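# Move mint tin from drawer to desk, close drawer

## Task

Lift the mint tin out of the drawer that is standing open and set it down on the desk; after that, push the drawer completely closed while every other item remains inside it. No cabinet may be shifted more than slightly from its place. The robot must not topple or finish leaning, or the attempt fails. The result only counts if it holds by itself, not if the robot is what keeps things in position at the end.

## Robot and tools

Robot: TidyBot++, a mobile base 0.54 m long, 0.50 m wide and 0.38 m tall on four driven casters, carrying one seven-joint arm with a two-finger gripper. The shoulder sits 0.12 m ahead of the base centre and 0.68 m off the floor. Cameras: base_camera (pinhole, 644x364) and wrist_camera (fisheye, 644x476, aimed where the hand points). A loose object may occasionally get nudged by something external.

Frames: the base frame has its origin on the floor beneath the base centre, x ahead, y to the left, z upward. The odometry frame equals the base frame as it was when the scene began. hand_pose is reported in the base frame and marks the midpoint between the finger pads; its z axis runs out along the fingers and the fingers close along its y axis.

execute_actions(actions, cameras): actions is a list holding one action or none (empty list = only report state and images). An action may contain "base", "joints", or both, plus optional "speeds"; parts start together and may finish at different times. "base" holds exactly one relative command measured from where the base last reported itself: {"translate_m": d} drives straight, forward positive, -2 to 2 m; {"strafe_m": d} slides sideways, left positive, -2 to 2 m; {"rotate_rad": d} spins in place, counter-clockwise from above positive, -6.3 to 6.3 rad. These are offsets, not destinations. "joints" is a single object of absolute targets keyed by name: joint_1_rad (any angle; whole arm about vertical; positive is clockwise from above, opposite to rotate_rad), joint_2_rad shoulder -2.249 to 2.249, joint_3_rad any angle (upper-arm roll; from 3.14, positive moves a forward-bent forearm rightward), joint_4_rad elbow -2.579 to 2.579, joint_5_rad any angle (forearm roll; positive moves a forward-bent hand rightward), joint_6_rad wrist -2.099 to 2.099, joint_7_rad any angle (hand roll; hand down, positive is counter-clockwise from above; at 1.57 fingers open left/right), gripper_pos 0 (open, gap about 85 mm) to 1 (closed, gap about 85 x (1 - gripper_pos) mm). All angles in radians. Any-angle joints take the short way; for larger turns send steps below half a revolution. Tolerances for done: ±0.039 for joints 1-4, ±0.056 for joints 5-7, ±0.03 gripper. "speeds" caps top speed for that action only: translate_m and strafe_m 0.05-0.5 m/s, rotate_rad 0.1-1.57 rad/s (top of range is default). A base move needing over 8.667 s, or any action over 15 s, is refused; so are unknown keys or out-of-range values, and then nothing moves. Omitted joints or base may keep pushing toward an earlier target. cameras: list of "base_camera", "wrist_camera" or "all"; omitted/null = all, [] = none.

wait(seconds 0 to 10): commands nothing and returns state and images. zoom_image(camera, region [x0,y0,x1,y1] in pixels, top-left origin, max 504x504): closer look at that camera's latest full image. finished_scene(scene): ends the given scene irreversibly; the goal must already hold stably. Replying without any tool call ends everything.

Arm geometry: upper arm 0.42 m, forearm 0.31 m, hand 0.31 m to the hand point. With joint_1_rad 0, joint_3_rad 3.14, joint_5_rad 0 (near the start pose) the arm moves in the base's x-z plane; tilt from vertical (forward positive) is joint_2 for the upper arm, joint_2 - joint_4 for the forearm, and joint_2 - joint_4 - joint_6 for the hand. Reach forward is the sum of length x sin(tilt), height above shoulder the sum of length x cos(tilt). Folded at start, the hand points down, sticks out up to 0.08 m beyond the base front and the elbow rises to 1.15 m. A downward hand reaches about 0.94 m height at most, only near the base. Closed fingertips extend about 20 mm beyond the hand point; closing to 1 squeezes with roughly 96-120 N per finger.

Reading results: the pictures line lists image order. base_status and joint_status say how each motion ended. done = reached (for the base, wheels turned the commanded amount, even with slipping or being blocked short). off_target = stopped away from target, possibly still pushing; on the gripper it means something is held at the reported reading. contact_stop or time_out = target dropped, holding in place; base contact_stop means something pushed it after arriving. "joint command not followed" with a cause means a self-collision check withheld arm targets (gripper still acts); named joints then show not_followed and may be retried each action. on_its_own lists uncommanded changes. base_odometry counts wheel turns only and drifts; heading runs -3.142 to 3.142, left positive. base_tilt is in degrees, forward/right positive, roughly 1 degree of fixed bias. motor_effort is percent of max, bracket = peak, noisy. "ARM HIT" means a hard hit on the base or the arm itself; no check keeps the arm off the base.

Accuracy: friction and load leave the hand a centimetre or more off; correct by sending last command + (wanted - read). Holding an object makes the arm sag; never send a joint its current reading while loaded.

Avoid: driving while the arm is caught above about 0.8 m (tipping), horizontal shoves on a raised hand (wheels lift), driving the base into obstacles (it keeps pushing), torque faults (joint_1-4 limit 104.5 N m, warning 56.7; joint_5-7 limit 51.3, warning 29.4; fault freezes the arm 10 s), overheating from long holds (MOTOR HOT at 60 °C, fault at 75 °C, reported as limit_stop_at_motor_heat), and any dropping, slamming or hard pushing of objects, drawer or cabinets.

Each tool is called after ">>>" in YAML: its name, and indented under it one key for each argument.

## Session

>>> execute_actions:
  actions: []

Scene clock: 0.00 s.
base_odometry: x=+0.000 y=+0.000 heading=+0.000 (m, m, rad; odometry frame)
base_tilt: forward=+0.3 right=+0.0 (deg)
base_status: not commanded
joint_positions: joint_1_rad=+0.046 joint_2_rad=-0.344 joint_3_rad=+3.198 joint_4_rad=-2.542 joint_5_rad=-0.041 joint_6_rad=-0.902 joint_7_rad=+1.628 gripper_pos=+0.000
joint_status: not commanded
motor_effort: joint_1_rad=+0 joint_2_rad=-2 joint_3_rad=+0 joint_4_rad=+17 joint_5_rad=-2 joint_6_rad=+2 joint_7_rad=-1 (%)
hand_pose: x=+0.2459 y=+0.0007 z=+0.5829 quat_wxyz=(-0.024, +0.999, -0.033, +0.022) (m; base frame)
pictures: base_camera, wrist_camera
Images, in order (width x height): base_camera 644x364, wrist_camera 644x476.

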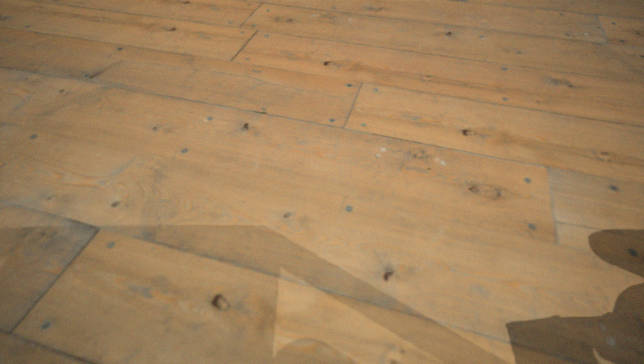

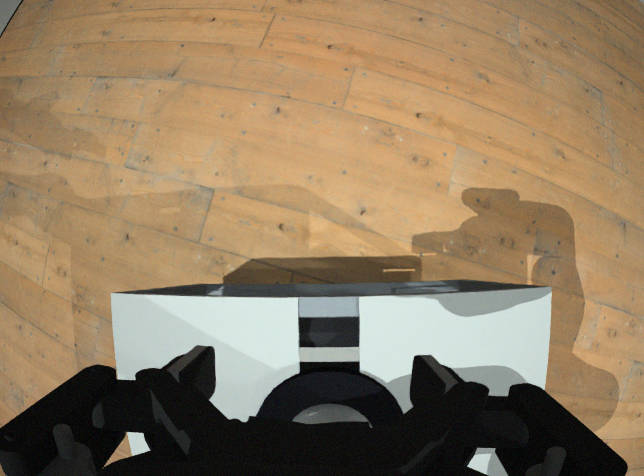

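Need to look around; tilt the wrist up.

>>> execute_actions:
  actions:
    - {"joints":{"joint_6_rad":-2.0},"base":{"rotate_rad":1.57}}

Scene clock: 2.43 s.
base_odometry: x=+0.000 y=+0.000 heading=+1.569 (m, m, rad; odometry frame)
base_tilt: forward=+0.3 right=+0.0 (deg)
base_status: done
joint_positions: joint_1_rad=+0.046 joint_2_rad=-0.344 joint_3_rad=+3.198 joint_4_rad=-2.545 joint_5_rad=-0.041 joint_6_rad=-1.037 joint_7_rad=+1.628 gripper_pos=+0.000
joint_status: joint_6_rad not_followed (moved -0.135 of -1.098)
motor_effort: joint_1_rad=+1(0) joint_2_rad=+0(1) joint_3_rad=+0(0) joint_4_rad=+13(19) joint_5_rad=-1(1) joint_6_rad=+0(6) joint_7_rad=-1(0) (%)
hand_pose: x=+0.2028 y=+0.0059 z=+0.5834 quat_wxyz=(-0.030, +0.998, -0.031, -0.046) (m; base frame)
pictures: base_camera, wrist_camera
joint command not followed: on one or more control steps a check withheld the commanded joint targets, and the robot was not sent them on those steps. On the call's last step the targets were still withheld.
cause: the commanded joint targets would bring two parts of the arm too close to each other (the joints from joint_2_rad to joint_7_rad lie between them); next, command targets that bring no two parts of the arm closer together.
Images, in order (width x height): base_camera 644x364, wrist_camera 644x476.

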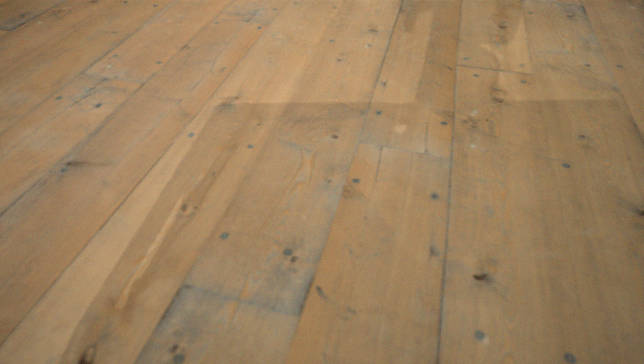

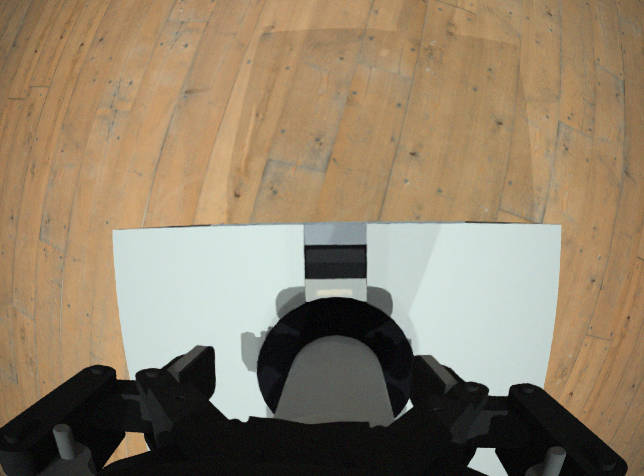

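Wrong direction. Hand angle = -0.344+2.545-j6; for forward look j6≈0.5.

>>> execute_actions:
  actions:
    - {"joints":{"joint_6_rad":0.4},"base":{"rotate_rad":1.57}}

Scene clock: 5.00 s.
base_odometry: x=+0.000 y=+0.000 heading=+3.138 (m, m, rad; odometry frame)
base_tilt: forward=+0.3 right=+0.1 (deg)
base_status: done
joint_positions: joint_1_rad=+0.046 joint_2_rad=-0.344 joint_3_rad=+3.198 joint_4_rad=-2.543 joint_5_rad=-0.041 joint_6_rad=+0.387 joint_7_rad=+1.628 gripper_pos=+0.000
joint_status: all done
motor_effort: joint_1_rad=+1(1) joint_2_rad=-6(6) joint_3_rad=+0(1) joint_4_rad=+18(18) joint_5_rad=-1(2) joint_6_rad=+9(9) joint_7_rad=+0(0) (%)
hand_pose: x=+0.5317 y=-0.0470 z=+0.8184 quat_wxyz=(+0.035, +0.786, -0.042, +0.615) (m; base frame)
pictures: base_camera, wrist_camera
joint command not followed: on one or more control steps a check withheld the commanded joint targets, and the robot was not sent them on those steps.
cause: the commanded joint targets would bring two parts of the arm too close to each other (the joints from joint_2_rad to joint_7_rad lie between them); next, command targets that bring no two parts of the arm closer together.
Images, in order (width x height): base_camera 644x364, wrist_camera 644x476.

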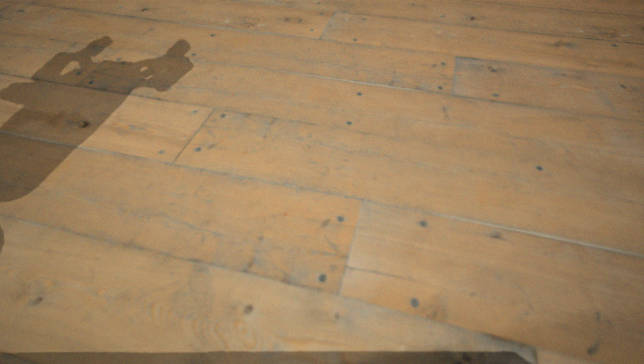

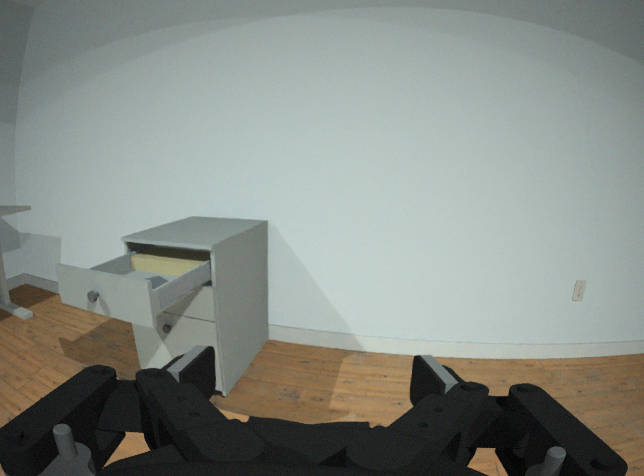

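>>> execute_actions:
  actions:
    - {"base":{"strafe_m":0.7}}
  cameras: ["wrist_camera"]

Scene clock: 7.87 s.
base_odometry: x=-0.002 y=-0.700 heading=+3.139 (m, m, rad; odometry frame)
base_tilt: forward=+0.3 right=+0.0 (deg)
base_status: done
joint_positions: joint_1_rad=+0.046 joint_2_rad=-0.344 joint_3_rad=+3.198 joint_4_rad=-2.543 joint_5_rad=-0.041 joint_6_rad=+0.387 joint_7_rad=+1.628 gripper_pos=+0.000
joint_status: not commanded
motor_effort: joint_1_rad=+1(1) joint_2_rad=-6(6) joint_3_rad=+0(3) joint_4_rad=+19(18) joint_5_rad=+0(1) joint_6_rad=+9(9) joint_7_rad=+0(0) (%)
hand_pose: x=+0.5317 y=-0.0470 z=+0.8184 quat_wxyz=(+0.035, +0.786, -0.042, +0.615) (m; base frame)
pictures: wrist_camera
Images, in order (width x height): wrist_camera 644x476.

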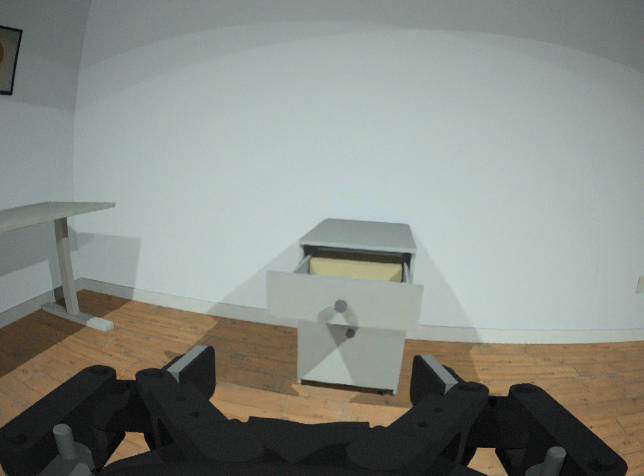

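>>> execute_actions:
  actions:
    - {"base":{"translate_m":0.4},"joints":{"joint_2_rad":0.1,"joint_4_rad":-1.9,"joint_6_rad":-0.7,"joint_3_rad":3.14,"joint_1_rad":0}}

Scene clock: 10.23 s.
base_odometry: x=-0.402 y=-0.699 heading=+3.139 (m, m, rad; odometry frame)
base_tilt: forward=+0.3 right=+0.1 (deg)
base_status: done
joint_positions: joint_1_rad=+0.014 joint_2_rad=+0.101 joint_3_rad=+3.153 joint_4_rad=-1.912 joint_5_rad=-0.041 joint_6_rad=-0.666 joint_7_rad=+1.628 gripper_pos=+0.000
joint_status: all done
motor_effort: joint_1_rad=+0(0) joint_2_rad=-21(24) joint_3_rad=+0(1) joint_4_rad=+17(20) joint_5_rad=-1(0) joint_6_rad=+4(8) joint_7_rad=-1(1) (%)
hand_pose: x=+0.5846 y=-0.0025 z=+0.6875 quat_wxyz=(-0.006, +0.973, +0.003, +0.230) (m; base frame)
pictures: base_camera, wrist_camera
Images, in order (width x height): base_camera 644x364, wrist_camera 644x476.

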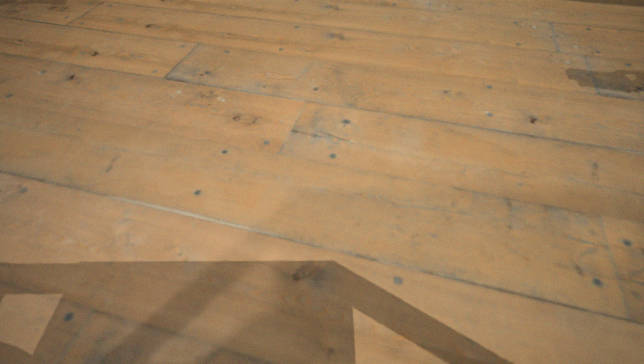

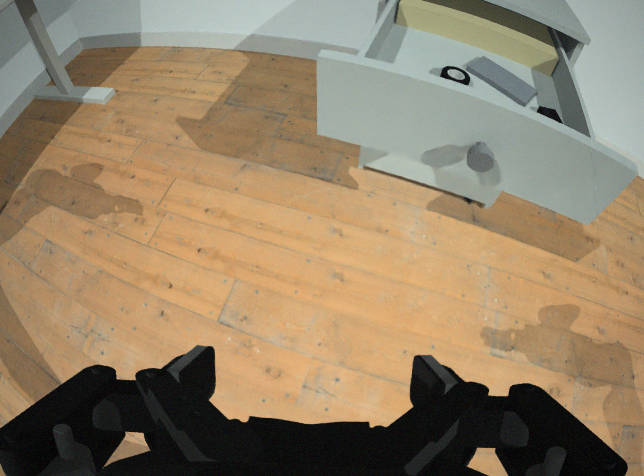

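>>> execute_actions:
  actions:
    - {"base":{"translate_m":0.25}}
  cameras: ["wrist_camera"]

Scene clock: 12.07 s.
base_odometry: x=-0.652 y=-0.699 heading=+3.139 (m, m, rad; odometry frame)
base_tilt: forward=+0.3 right=+0.0 (deg)
base_status: done
joint_positions: joint_1_rad=+0.013 joint_2_rad=+0.104 joint_3_rad=+3.153 joint_4_rad=-1.910 joint_5_rad=-0.041 joint_6_rad=-0.670 joint_7_rad=+1.628 gripper_pos=+0.000
joint_status: not commanded
motor_effort: joint_1_rad=+0(1) joint_2_rad=-22(25) joint_3_rad=+0(0) joint_4_rad=+17(19) joint_5_rad=-1(1) joint_6_rad=+5(5) joint_7_rad=-1(0) (%)
hand_pose: x=+0.5847 y=-0.0019 z=+0.6867 quat_wxyz=(-0.006, +0.974, +0.004, +0.228) (m; base frame)
pictures: wrist_camera
Images, in order (width x height): wrist_camera 644x476.

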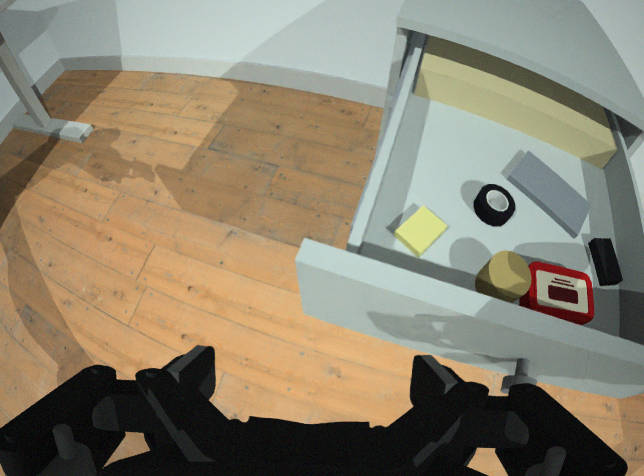

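>>> execute_actions:
  actions:
    - {"base":{"strafe_m":-0.18},"joints":{"joint_6_rad":-1.13}}
  cameras: ["wrist_camera"]

Scene clock: 13.83 s.
base_odometry: x=-0.652 y=-0.519 heading=+3.140 (m, m, rad; odometry frame)
base_tilt: forward=+0.4 right=+0.0 (deg)
base_status: done
joint_positions: joint_1_rad=+0.006 joint_2_rad=+0.104 joint_3_rad=+3.147 joint_4_rad=-1.906 joint_5_rad=-0.041 joint_6_rad=-1.117 joint_7_rad=+1.628 gripper_pos=+0.000
joint_status: all done
motor_effort: joint_1_rad=+0(2) joint_2_rad=-19(23) joint_3_rad=-1(3) joint_4_rad=+15(17) joint_5_rad=-1(1) joint_6_rad=+1(4) joint_7_rad=+0(0) (%)
hand_pose: x=+0.4520 y=+0.0090 z=+0.6556 quat_wxyz=(-0.018, +1.000, +0.014, +0.008) (m; base frame)
pictures: wrist_camera
Images, in order (width x height): wrist_camera 644x476.

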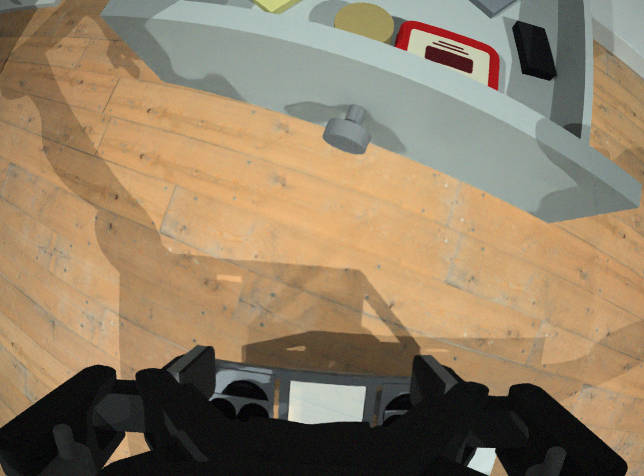

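>>> execute_actions:
  actions:
    - {"base":{"translate_m":0.2}}
  cameras: ["wrist_camera"]

Scene clock: 15.57 s.
base_odometry: x=-0.852 y=-0.518 heading=+3.139 (m, m, rad; odometry frame)
base_tilt: forward=+0.4 right=+0.1 (deg)
base_status: done
joint_positions: joint_1_rad=+0.006 joint_2_rad=+0.105 joint_3_rad=+3.147 joint_4_rad=-1.906 joint_5_rad=-0.041 joint_6_rad=-1.117 joint_7_rad=+1.628 gripper_pos=+0.000
joint_status: not commanded
motor_effort: joint_1_rad=+0(1) joint_2_rad=-19(24) joint_3_rad=-1(0) joint_4_rad=+15(17) joint_5_rad=+0(1) joint_6_rad=+1(2) joint_7_rad=+0(0) (%)
hand_pose: x=+0.4522 y=+0.0090 z=+0.6554 quat_wxyz=(-0.018, +1.000, +0.014, +0.008) (m; base frame)
pictures: wrist_camera
Images, in order (width x height): wrist_camera 644x476.

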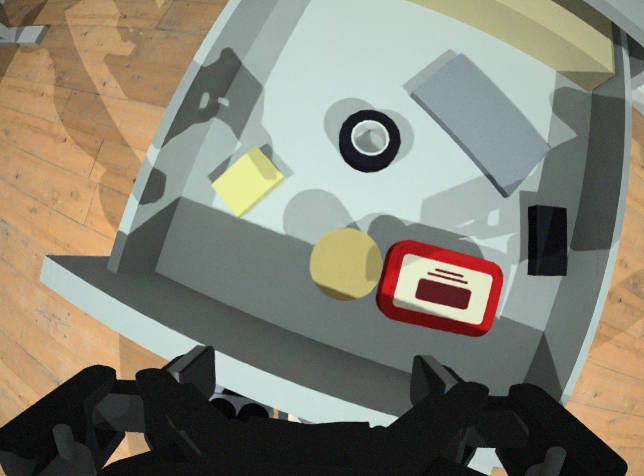

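>>> execute_actions:
  actions:
    - {"base":{"strafe_m":-0.1},"joints":{"joint_7_rad":-0.2}}
  cameras: ["wrist_camera"]

Scene clock: 17.77 s.
base_odometry: x=-0.852 y=-0.418 heading=+3.140 (m, m, rad; odometry frame)
base_tilt: forward=+0.3 right=+0.1 (deg)
base_status: done
joint_positions: joint_1_rad=+0.006 joint_2_rad=+0.105 joint_3_rad=+3.145 joint_4_rad=-1.906 joint_5_rad=-0.041 joint_6_rad=-1.117 joint_7_rad=-0.184 gripper_pos=+0.000
joint_status: all done
motor_effort: joint_1_rad=+0(1) joint_2_rad=-20(21) joint_3_rad=+0(2) joint_4_rad=+16(16) joint_5_rad=-1(2) joint_6_rad=+1(1) joint_7_rad=-1(0) (%)
hand_pose: x=+0.4522 y=+0.0096 z=+0.6554 quat_wxyz=(-0.017, +0.629, -0.777, -0.009) (m; base frame)
pictures: wrist_camera
Images, in order (width x height): wrist_camera 644x476.

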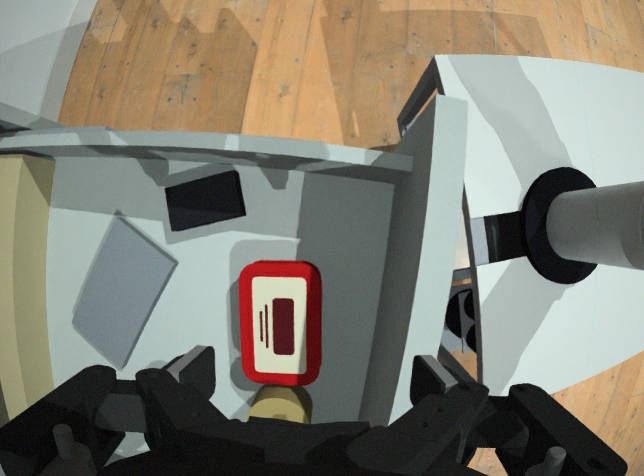

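>>> execute_actions:
  actions:
    - {"joints":{"joint_2_rad":0.3,"joint_4_rad":-2.0,"joint_6_rad":-0.84}}
  cameras: ["wrist_camera"]

Scene clock: 19.43 s.
base_odometry: x=-0.852 y=-0.418 heading=+3.140 (m, m, rad; odometry frame)
base_tilt: forward=+0.3 right=+0.0 (deg)
base_status: not commanded
joint_positions: joint_1_rad=+0.006 joint_2_rad=+0.291 joint_3_rad=+3.145 joint_4_rad=-1.981 joint_5_rad=-0.041 joint_6_rad=-0.863 joint_7_rad=-0.184 gripper_pos=+0.000
joint_status: all done
motor_effort: joint_1_rad=+0(2) joint_2_rad=-24(27) joint_3_rad=-1(2) joint_4_rad=+11(15) joint_5_rad=-2(0) joint_6_rad=-1(8) joint_7_rad=-1(0) (%)
hand_pose: x=+0.4820 y=+0.0075 z=+0.5710 quat_wxyz=(-0.012, +0.625, -0.780, -0.009) (m; base frame)
pictures: wrist_camera
Images, in order (width x height): wrist_camera 644x476.

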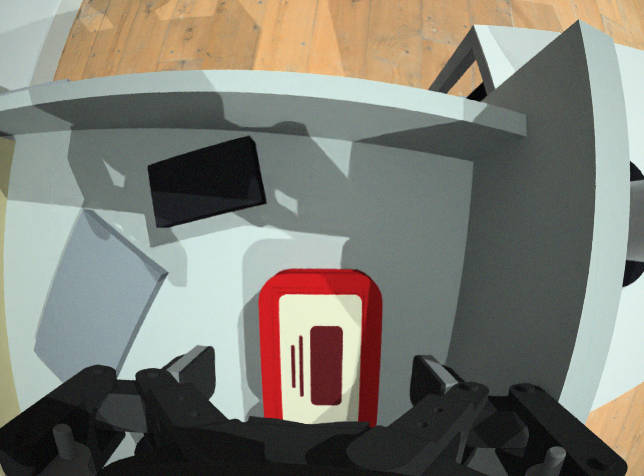

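>>> execute_actions:
  actions:
    - {"joints":{"joint_2_rad":0.45,"joint_4_rad":-2.08,"joint_6_rad":-0.61}}
  cameras: ["wrist_camera"]

Scene clock: 20.70 s.
base_odometry: x=-0.852 y=-0.418 heading=+3.140 (m, m, rad; odometry frame)
base_tilt: forward=+0.3 right=+0.0 (deg)
base_status: not commanded
joint_positions: joint_1_rad=+0.006 joint_2_rad=+0.377 joint_3_rad=+3.146 joint_4_rad=-2.045 joint_5_rad=-0.041 joint_6_rad=-0.669 joint_7_rad=-0.184 gripper_pos=+0.000
joint_status: joint_2_rad off_target (ended at +0.377, target +0.450); joint_6_rad off_target (ended at -0.669, target -0.610); the others done
motor_effort: joint_1_rad=-1(3) joint_2_rad=-10(28) joint_3_rad=-1(4) joint_4_rad=+6(12) joint_5_rad=-2(2) joint_6_rad=+5(14) joint_7_rad=-1(1) (%)
hand_pose: x=+0.4970 y=+0.0049 z=+0.5259 quat_wxyz=(-0.027, +0.623, -0.782, +0.007) (m; base frame)
pictures: wrist_camera
Images, in order (width x height): wrist_camera 644x476.

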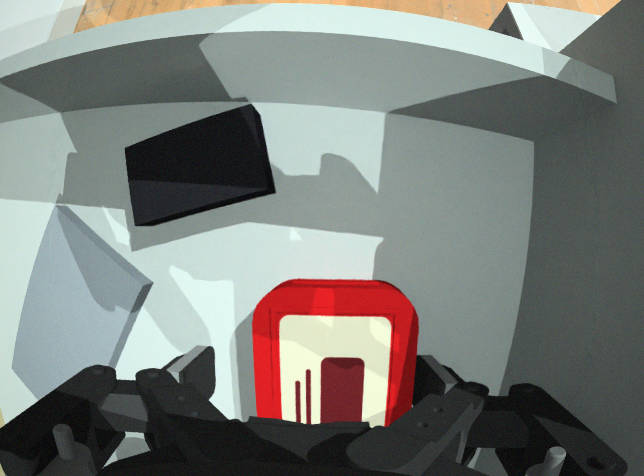

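Fingers touch the drawer floor. Close.

>>> execute_actions:
  actions:
    - {"joints":{"joint_2_rad":0.37,"joint_4_rad":-2.045,"joint_6_rad":-0.68,"gripper_pos":1}}
  cameras: []

Scene clock: 21.93 s.
base_odometry: x=-0.852 y=-0.418 heading=+3.140 (m, m, rad; odometry frame)
base_tilt: forward=+0.4 right=+0.0 (deg)
base_status: not commanded
joint_positions: joint_1_rad=+0.008 joint_2_rad=+0.355 joint_3_rad=+3.148 joint_4_rad=-2.039 joint_5_rad=-0.040 joint_6_rad=-0.669 joint_7_rad=-0.184 gripper_pos=+0.362
joint_status: gripper_pos off_target (ended at +0.362, target +1.000); the others done
motor_effort: joint_1_rad=+0(4) joint_2_rad=-24(27) joint_3_rad=+0(4) joint_4_rad=+12(12) joint_5_rad=-1(3) joint_6_rad=+3(10) joint_7_rad=+0(1) (%)
hand_pose: x=+0.5037 y=+0.0034 z=+0.5356 quat_wxyz=(-0.038, +0.622, -0.782, +0.016) (m; base frame)
pictures: none
No camera images: the call's "cameras" was empty. Leave "cameras" out to get every camera's image.

>>> execute_actions:
  actions:
    - {"joints":{"joint_2_rad":-0.1,"joint_4_rad":-1.5,"joint_6_rad":-1.74}}
  cameras: []

>>> execute_actions:
  actions:
    - {"base":{"rotate_rad":1.57}}

Scene clock: 24.00 s.
base_odometry: x=-0.852 y=-0.418 heading=+3.140 (m, m, rad; odometry frame)
base_tilt: forward=+0.4 right=+0.0 (deg)
base_status: not commanded
joint_positions: joint_1_rad=+0.008 joint_2_rad=-0.100 joint_3_rad=+3.148 joint_4_rad=-1.516 joint_5_rad=-0.040 joint_6_rad=-1.712 joint_7_rad=-0.184 gripper_pos=+0.362
joint_status: all done
motor_effort: joint_1_rad=+0(0) joint_2_rad=-13(30) joint_3_rad=+0(1) joint_4_rad=+17(16) joint_5_rad=+0(1) joint_6_rad=+1(3) joint_7_rad=+0(0) (%)
hand_pose: x=+0.3921 y=+0.0097 z=+0.8381 quat_wxyz=(-0.018, +0.636, -0.772, -0.011) (m; base frame)
pictures: none
No camera images: the call's "cameras" was empty. Leave "cameras" out to get every camera's image.

Scene clock: 26.33 s.
base_odometry: x=-0.852 y=-0.418 heading=-1.575 (m, m, rad; odometry frame)
base_tilt: forward=+0.3 right=+0.0 (deg)
base_status: done
joint_positions: joint_1_rad=+0.004 joint_2_rad=-0.099 joint_3_rad=+3.142 joint_4_rad=-1.516 joint_5_rad=-0.040 joint_6_rad=-1.712 joint_7_rad=-0.184 gripper_pos=+0.362
joint_status: not commanded
motor_effort: joint_1_rad=+0(1) joint_2_rad=-13(15) joint_3_rad=-1(2) joint_4_rad=+17(17) joint_5_rad=-1(2) joint_6_rad=+0(0) joint_7_rad=-1(0) (%)
hand_pose: x=+0.3922 y=+0.0125 z=+0.8377 quat_wxyz=(-0.017, +0.640, -0.768, -0.011) (m; base frame)
pictures: base_camera, wrist_camera
Images, in order (width x height): base_camera 644x364, wrist_camera 644x476.

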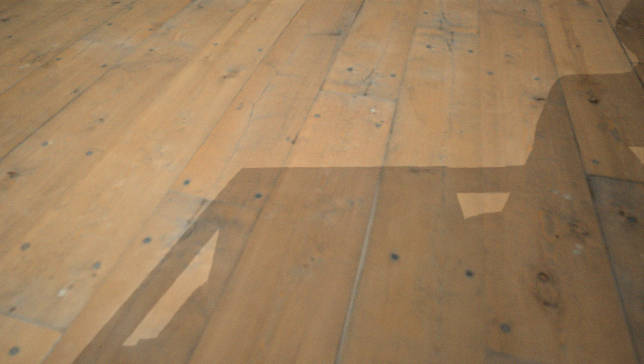

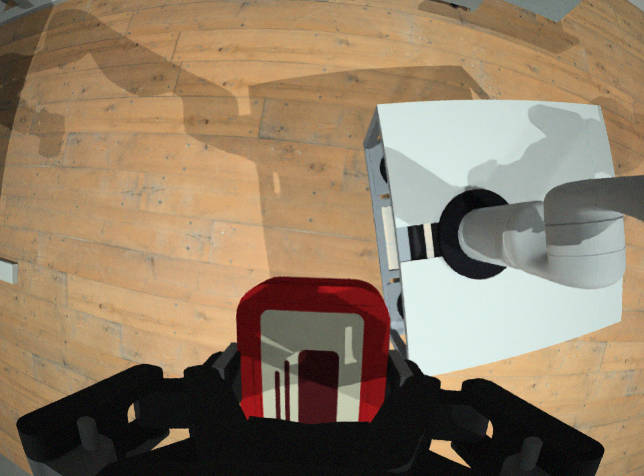

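Can't see the desk. Drive closer and turn the camera back forward.

>>> execute_actions:
  actions:
    - {"base":{"translate_m":0.7},"joints":{"joint_7_rad":1.57}}

Scene clock: 29.27 s.
base_odometry: x=-0.854 y=-1.118 heading=-1.574 (m, m, rad; odometry frame)
base_tilt: forward=+0.3 right=+0.1 (deg)
base_status: done
joint_positions: joint_1_rad=+0.004 joint_2_rad=-0.096 joint_3_rad=+3.142 joint_4_rad=-1.515 joint_5_rad=-0.040 joint_6_rad=-1.713 joint_7_rad=+1.554 gripper_pos=+0.362
joint_status: all done
motor_effort: joint_1_rad=+0(0) joint_2_rad=-14(16) joint_3_rad=+0(0) joint_4_rad=+16(17) joint_5_rad=+0(2) joint_6_rad=+1(2) joint_7_rad=+0(0) (%)
hand_pose: x=+0.3927 y=+0.0125 z=+0.8371 quat_wxyz=(-0.020, +1.000, -0.008, +0.005) (m; base frame)
pictures: base_camera, wrist_camera
Images, in order (width x height): base_camera 644x364, wrist_camera 644x476.

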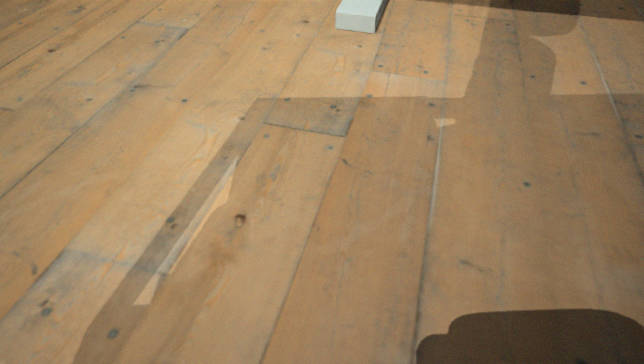

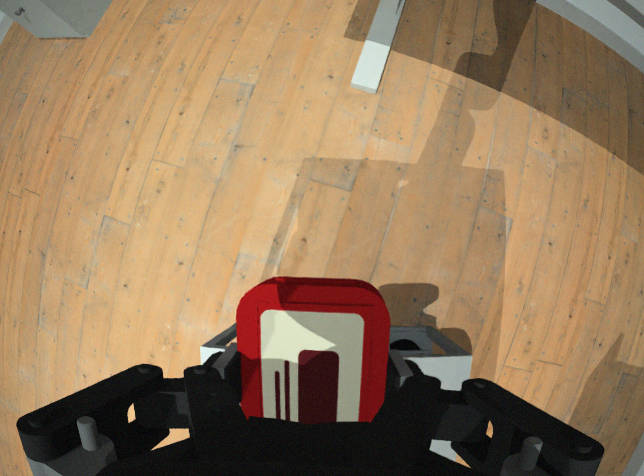

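>>> execute_actions:
  actions:
    - {"base":{"strafe_m":0.35},"joints":{"joint_6_rad":-0.7}}
  cameras: ["wrist_camera"]

Scene clock: 31.43 s.
base_odometry: x=-0.503 y=-1.119 heading=-1.574 (m, m, rad; odometry frame)
base_tilt: forward=+0.3 right=+0.0 (deg)
base_status: done
joint_positions: joint_1_rad=+0.001 joint_2_rad=-0.096 joint_3_rad=+3.139 joint_4_rad=-1.510 joint_5_rad=-0.040 joint_6_rad=-0.717 joint_7_rad=+1.554 gripper_pos=+0.362
joint_status: all done
motor_effort: joint_1_rad=+0(3) joint_2_rad=-18(19) joint_3_rad=-1(3) joint_4_rad=+21(22) joint_5_rad=+0(1) joint_6_rad=+9(8) joint_7_rad=+0(0) (%)
hand_pose: x=+0.6527 y=+0.0106 z=+0.9843 quat_wxyz=(-0.023, +0.875, -0.013, +0.484) (m; base frame)
pictures: wrist_camera
Images, in order (width x height): wrist_camera 644x476.

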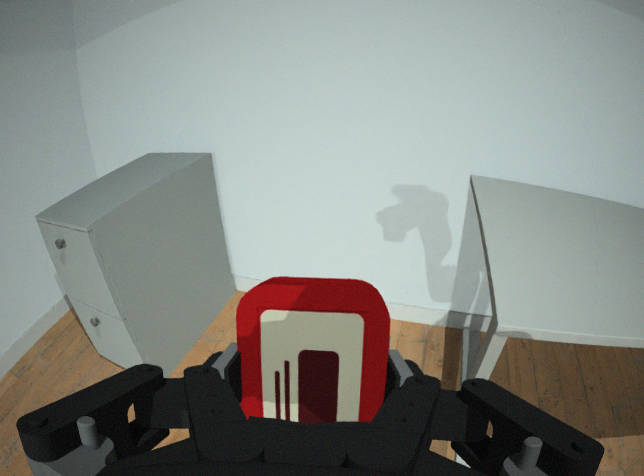

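>>> execute_actions:
  actions:
    - {"base":{"strafe_m":-0.75}}
  cameras: ["wrist_camera"]

Scene clock: 34.47 s.
base_odometry: x=-1.253 y=-1.117 heading=-1.574 (m, m, rad; odometry frame)
base_tilt: forward=+0.4 right=+0.0 (deg)
base_status: done
joint_positions: joint_1_rad=+0.000 joint_2_rad=-0.096 joint_3_rad=+3.139 joint_4_rad=-1.509 joint_5_rad=-0.040 joint_6_rad=-0.717 joint_7_rad=+1.554 gripper_pos=+0.362
joint_status: not commanded
motor_effort: joint_1_rad=+1(3) joint_2_rad=-19(21) joint_3_rad=+0(2) joint_4_rad=+22(22) joint_5_rad=+0(1) joint_6_rad=+9(9) joint_7_rad=-1(0) (%)
hand_pose: x=+0.6531 y=+0.0111 z=+0.9849 quat_wxyz=(-0.024, +0.875, -0.013, +0.484) (m; base frame)
pictures: wrist_camera
Images, in order (width x height): wrist_camera 644x476.

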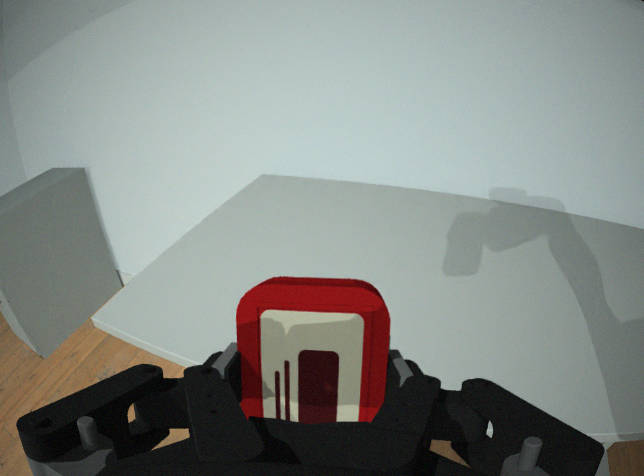

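>>> execute_actions:
  actions:
    - {"base":{"translate_m":0.25},"joints":{"joint_2_rad":0.3,"joint_4_rad":-1.2,"joint_6_rad":-1.64}}

Scene clock: 36.53 s.
base_odometry: x=-1.255 y=-1.367 heading=-1.574 (m, m, rad; odometry frame)
base_tilt: forward=+0.3 right=+0.0 (deg)
base_status: done
joint_positions: joint_1_rad=+0.000 joint_2_rad=+0.310 joint_3_rad=+3.139 joint_4_rad=-1.219 joint_5_rad=-0.040 joint_6_rad=-1.607 joint_7_rad=+1.554 gripper_pos=+0.362
joint_status: all done
motor_effort: joint_1_rad=+0(1) joint_2_rad=-30(36) joint_3_rad=+0(2) joint_4_rad=+17(22) joint_5_rad=-1(0) joint_6_rad=+1(10) joint_7_rad=-1(1) (%)
hand_pose: x=+0.5631 y=+0.0149 z=+0.7849 quat_wxyz=(-0.020, +1.000, -0.006, +0.003) (m; base frame)
pictures: base_camera, wrist_camera
Images, in order (width x height): base_camera 644x364, wrist_camera 644x476.

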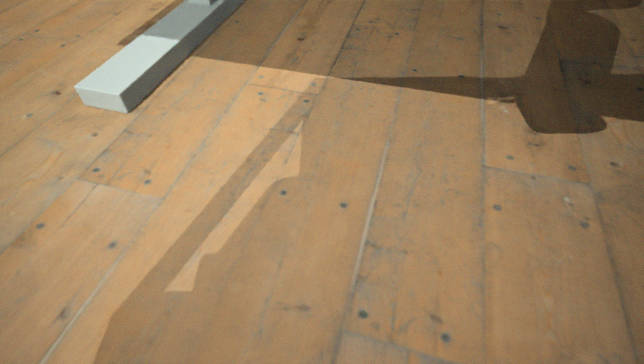

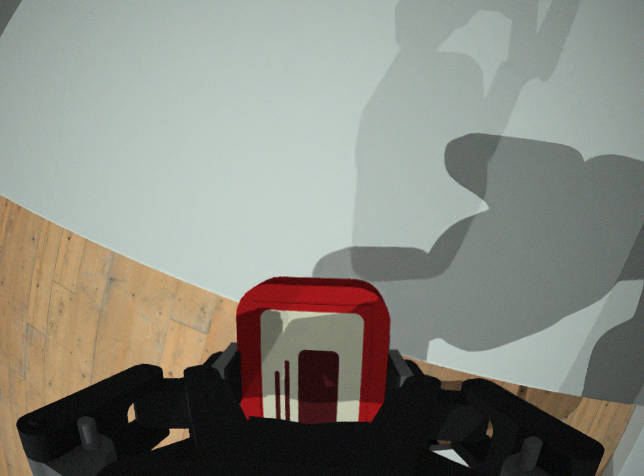

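Edge is right at the tin; drive further.

>>> execute_actions:
  actions:
    - {"base":{"translate_m":0.15}}
  cameras: []

>>> execute_actions:
  actions:
    - {"joints":{"joint_2_rad":0.4,"joint_4_rad":-1.2,"joint_6_rad":-1.54}}
  cameras: ["wrist_camera"]

Scene clock: 40.37 s.
base_odometry: x=-1.255 y=-1.518 heading=-1.575 (m, m, rad; odometry frame)
base_tilt: forward=+0.3 right=+0.1 (deg)
base_status: done
joint_positions: joint_1_rad=+0.000 joint_2_rad=+0.309 joint_3_rad=+3.139 joint_4_rad=-1.216 joint_5_rad=-0.040 joint_6_rad=-1.610 joint_7_rad=+1.554 gripper_pos=+0.362
joint_status: not commanded
motor_effort: joint_1_rad=+1(1) joint_2_rad=-30(33) joint_3_rad=-1(2) joint_4_rad=+17(17) joint_5_rad=+0(1) joint_6_rad=+1(2) joint_7_rad=+0(0) (%)
hand_pose: x=+0.5632 y=+0.0149 z=+0.7859 quat_wxyz=(-0.020, +1.000, -0.006, +0.003) (m; base frame)
pictures: none
No camera images: the call's "cameras" was empty. Leave "cameras" out to get every camera's image.

Scene clock: 41.37 s.
base_odometry: x=-1.255 y=-1.518 heading=-1.575 (m, m, rad; odometry frame)
base_tilt: forward=+0.3 right=+0.0 (deg)
base_status: not commanded
joint_positions: joint_1_rad=+0.000 joint_2_rad=+0.407 joint_3_rad=+3.139 joint_4_rad=-1.215 joint_5_rad=-0.040 joint_6_rad=-1.570 joint_7_rad=+1.554 gripper_pos=+0.362
joint_status: all done
motor_effort: joint_1_rad=+0(0) joint_2_rad=-33(36) joint_3_rad=+0(0) joint_4_rad=+16(18) joint_5_rad=-2(1) joint_6_rad=+1(2) joint_7_rad=+0(0) (%)
hand_pose: x=+0.5837 y=+0.0149 z=+0.7413 quat_wxyz=(-0.020, +0.999, -0.008, -0.026) (m; base frame)
pictures: wrist_camera
Images, in order (width x height): wrist_camera 644x476.

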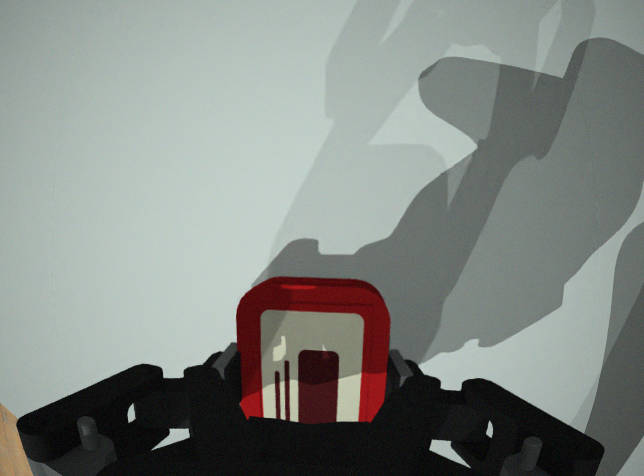

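>>> execute_actions:
  actions:
    - {"joints":{"joint_2_rad":0.5,"joint_4_rad":-1.2,"joint_6_rad":-1.47}}
  cameras: []

Scene clock: 42.57 s.
base_odometry: x=-1.255 y=-1.517 heading=-1.575 (m, m, rad; odometry frame)
base_tilt: forward=+0.3 right=+0.1 (deg)
base_status: not commanded
joint_positions: joint_1_rad=+0.000 joint_2_rad=+0.433 joint_3_rad=+3.139 joint_4_rad=-1.197 joint_5_rad=-0.040 joint_6_rad=-1.536 joint_7_rad=+1.554 gripper_pos=+0.362
joint_status: joint_2_rad off_target (ended at +0.433, target +0.500); joint_6_rad off_target (ended at -1.536, target -1.470); the others done
motor_effort: joint_1_rad=+0(2) joint_2_rad=-23(33) joint_3_rad=+1(1) joint_4_rad=+12(17) joint_5_rad=+1(1) joint_6_rad=+6(6) joint_7_rad=-1(1) (%)
hand_pose: x=+0.6017 y=+0.0150 z=+0.7342 quat_wxyz=(-0.021, +1.000, -0.008, -0.012) (m; base frame)
pictures: none
No camera images: the call's "cameras" was empty. Leave "cameras" out to get every camera's image.

Touching. Release, then lift and back away.

>>> execute_actions:
  actions:
    - {"joints":{"joint_2_rad":0.43,"joint_6_rad":-1.53,"gripper_pos":0}}
  cameras: []

>>> execute_actions:
  actions:
    - {"joints":{"joint_2_rad":0.2,"joint_6_rad":-1.74}}
  cameras: []

Scene clock: 43.93 s.
base_odometry: x=-1.255 y=-1.517 heading=-1.575 (m, m, rad; odometry frame)
base_tilt: forward=+0.4 right=+0.0 (deg)
base_status: not commanded
joint_positions: joint_1_rad=+0.000 joint_2_rad=+0.431 joint_3_rad=+3.139 joint_4_rad=-1.197 joint_5_rad=-0.040 joint_6_rad=-1.536 joint_7_rad=+1.554 gripper_pos=+0.000
joint_status: all done
motor_effort: joint_1_rad=+0(1) joint_2_rad=-34(34) joint_3_rad=-1(0) joint_4_rad=+17(17) joint_5_rad=-1(1) joint_6_rad=+1(6) joint_7_rad=+0(1) (%)
hand_pose: x=+0.6016 y=+0.0150 z=+0.7353 quat_wxyz=(-0.021, +1.000, -0.008, -0.011) (m; base frame)
pictures: none
No camera images: the call's "cameras" was empty. Leave "cameras" out to get every camera's image.

Scene clock: 45.47 s.
base_odometry: x=-1.255 y=-1.517 heading=-1.575 (m, m, rad; odometry frame)
base_tilt: forward=+0.3 right=+0.0 (deg)
base_status: not commanded
joint_positions: joint_1_rad=+0.000 joint_2_rad=+0.195 joint_3_rad=+3.139 joint_4_rad=-1.197 joint_5_rad=-0.040 joint_6_rad=-1.710 joint_7_rad=+1.554 gripper_pos=+0.000
joint_status: all done
motor_effort: joint_1_rad=+1(0) joint_2_rad=-25(36) joint_3_rad=+0(0) joint_4_rad=+16(18) joint_5_rad=-1(1) joint_6_rad=+1(2) joint_7_rad=+0(0) (%)
hand_pose: x=+0.5219 y=+0.0147 z=+0.8398 quat_wxyz=(-0.020, +1.000, -0.004, +0.019) (m; base frame)
pictures: none
No camera images: the call's "cameras" was empty. Leave "cameras" out to get every camera's image.

>>> execute_actions:
  actions:
    - {"base":{"strafe_m":0.8}}
  cameras: []

>>> execute_actions:
  actions:
    - {"base":{"translate_m":-1.0}}
  cameras: []

>>> execute_actions:
  actions:
    - {"base":{"rotate_rad":-1.57},"joints":{"joint_2_rad":0.45,"joint_4_rad":-2.08,"joint_6_rad":-0.61,"gripper_pos":1}}

Scene clock: 64.80 s.
base_odometry: x=-0.455 y=-1.521 heading=-1.575 (m, m, rad; odometry frame)
base_tilt: forward=+0.3 right=+0.0 (deg)
base_status: done
joint_positions: joint_1_rad=+0.000 joint_2_rad=+0.195 joint_3_rad=+3.139 joint_4_rad=-1.197 joint_5_rad=-0.040 joint_6_rad=-1.710 joint_7_rad=+1.554 gripper_pos=+0.000
joint_status: not commanded
motor_effort: joint_1_rad=+0(3) joint_2_rad=-25(25) joint_3_rad=+1(2) joint_4_rad=+16(17) joint_5_rad=+0(2) joint_6_rad=+2(1) joint_7_rad=-1(1) (%)
hand_pose: x=+0.5219 y=+0.0147 z=+0.8397 quat_wxyz=(-0.020, +1.000, -0.004, +0.019) (m; base frame)
pictures: none
No camera images: the call's "cameras" was empty. Leave "cameras" out to get every camera's image.

Scene clock: 68.10 s.
base_odometry: x=-0.451 y=-0.520 heading=-1.575 (m, m, rad; odometry frame)
base_tilt: forward=+0.3 right=+0.1 (deg)
base_status: done
joint_positions: joint_1_rad=+0.000 joint_2_rad=+0.198 joint_3_rad=+3.139 joint_4_rad=-1.197 joint_5_rad=-0.040 joint_6_rad=-1.711 joint_7_rad=+1.554 gripper_pos=+0.000
joint_status: not commanded
motor_effort: joint_1_rad=+0(1) joint_2_rad=-25(28) joint_3_rad=+0(0) joint_4_rad=+17(18) joint_5_rad=-1(1) joint_6_rad=+1(2) joint_7_rad=+0(0) (%)
hand_pose: x=+0.5222 y=+0.0147 z=+0.8386 quat_wxyz=(-0.020, +1.000, -0.004, +0.018) (m; base frame)
pictures: none
No camera images: the call's "cameras" was empty. Leave "cameras" out to get every camera's image.

Scene clock: 70.57 s.
base_odometry: x=-0.451 y=-0.520 heading=+3.139 (m, m, rad; odometry frame)
base_tilt: forward=+0.3 right=+0.1 (deg)
base_status: done
joint_positions: joint_1_rad=+0.009 joint_2_rad=+0.438 joint_3_rad=+3.147 joint_4_rad=-2.066 joint_5_rad=-0.040 joint_6_rad=-0.643 joint_7_rad=+1.554 gripper_pos=+0.999
joint_status: all done
motor_effort: joint_1_rad=+1(3) joint_2_rad=-27(33) joint_3_rad=-1(4) joint_4_rad=+10(17) joint_5_rad=-1(1) joint_6_rad=+1(1) joint_7_rad=+0(1) (%)
hand_pose: x=+0.4831 y=+0.0034 z=+0.4989 quat_wxyz=(-0.011, +0.999, -0.032, -0.003) (m; base frame)
pictures: base_camera, wrist_camera
Images, in order (width x height): base_camera 644x364, wrist_camera 644x476.

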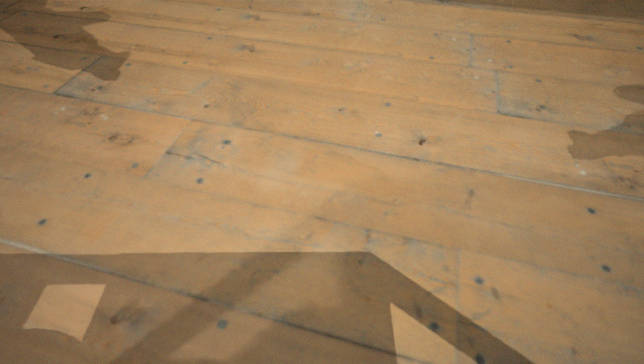

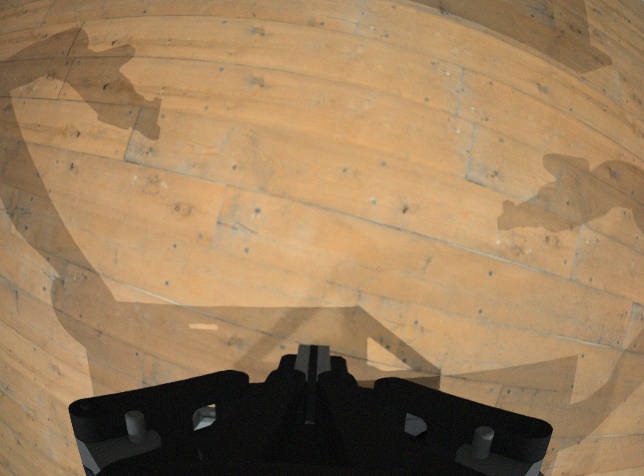

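>>> execute_actions:
  actions:
    - {"base":{"translate_m":0.65},"speeds":{"translate_m":0.2}}
  cameras: ["wrist_camera"]

Scene clock: 75.07 s.
base_odometry: x=-1.101 y=-0.518 heading=+3.139 (m, m, rad; odometry frame)
base_tilt: forward=+0.3 right=+0.1 (deg)
base_status: done
joint_positions: joint_1_rad=+0.014 joint_2_rad=+0.444 joint_3_rad=+3.152 joint_4_rad=-2.125 joint_5_rad=-0.038 joint_6_rad=-0.656 joint_7_rad=+1.554 gripper_pos=+0.999
joint_status: not commanded
motor_effort: joint_1_rad=-1(9) joint_2_rad=-25(29) joint_3_rad=-2(9) joint_4_rad=+16(25) joint_5_rad=+0(4) joint_6_rad=+5(16) joint_7_rad=+1(4) (%)
hand_pose: x=+0.4446 y=+0.0000 z=+0.4873 quat_wxyz=(-0.009, +0.998, -0.036, -0.042) (m; base frame)
pictures: wrist_camera
Images, in order (width x height): wrist_camera 644x476.

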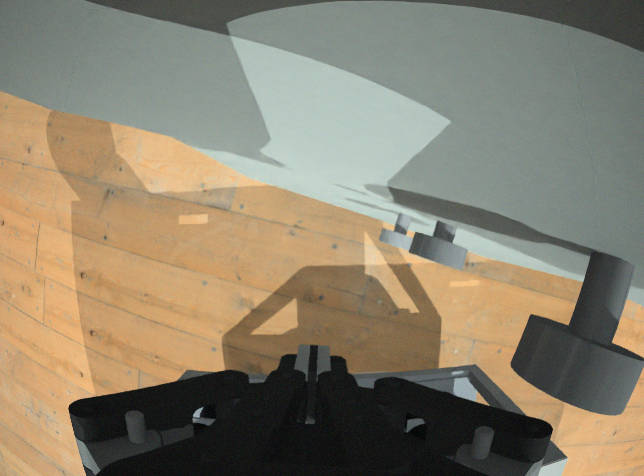

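>>> execute_actions:
  actions:
    - {"base":{"translate_m":-0.4},"joints":{"joint_6_rad":0.6}}
  cameras: ["wrist_camera"]

Scene clock: 77.40 s.
base_odometry: x=-0.701 y=-0.520 heading=+3.138 (m, m, rad; odometry frame)
base_tilt: forward=+0.4 right=+0.0 (deg)
base_status: done
joint_positions: joint_1_rad=-0.001 joint_2_rad=+0.442 joint_3_rad=+3.140 joint_4_rad=-2.076 joint_5_rad=-0.040 joint_6_rad=+0.583 joint_7_rad=+1.554 gripper_pos=+0.999
joint_status: all done
motor_effort: joint_1_rad=+1(6) joint_2_rad=-33(45) joint_3_rad=-1(6) joint_4_rad=+14(35) joint_5_rad=+0(3) joint_6_rad=+9(23) joint_7_rad=-1(2) (%)
hand_pose: x=+0.7732 y=-0.0040 z=+0.6961 quat_wxyz=(-0.006, +0.823, -0.026, +0.567) (m; base frame)
pictures: wrist_camera
Images, in order (width x height): wrist_camera 644x476.

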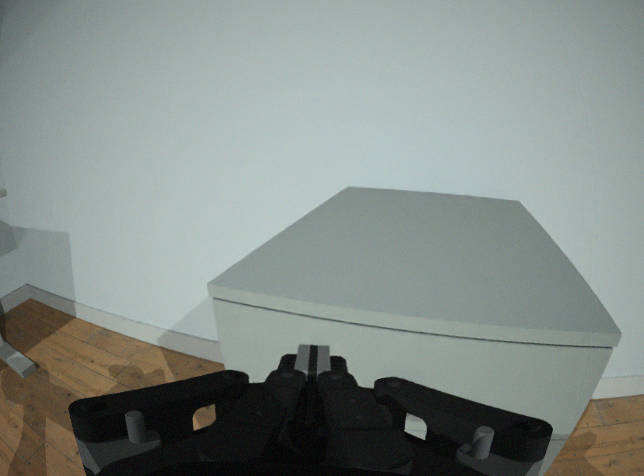

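Looks closed.

>>> finished_scene:
  scene: 1

The scene is finished: the task was done.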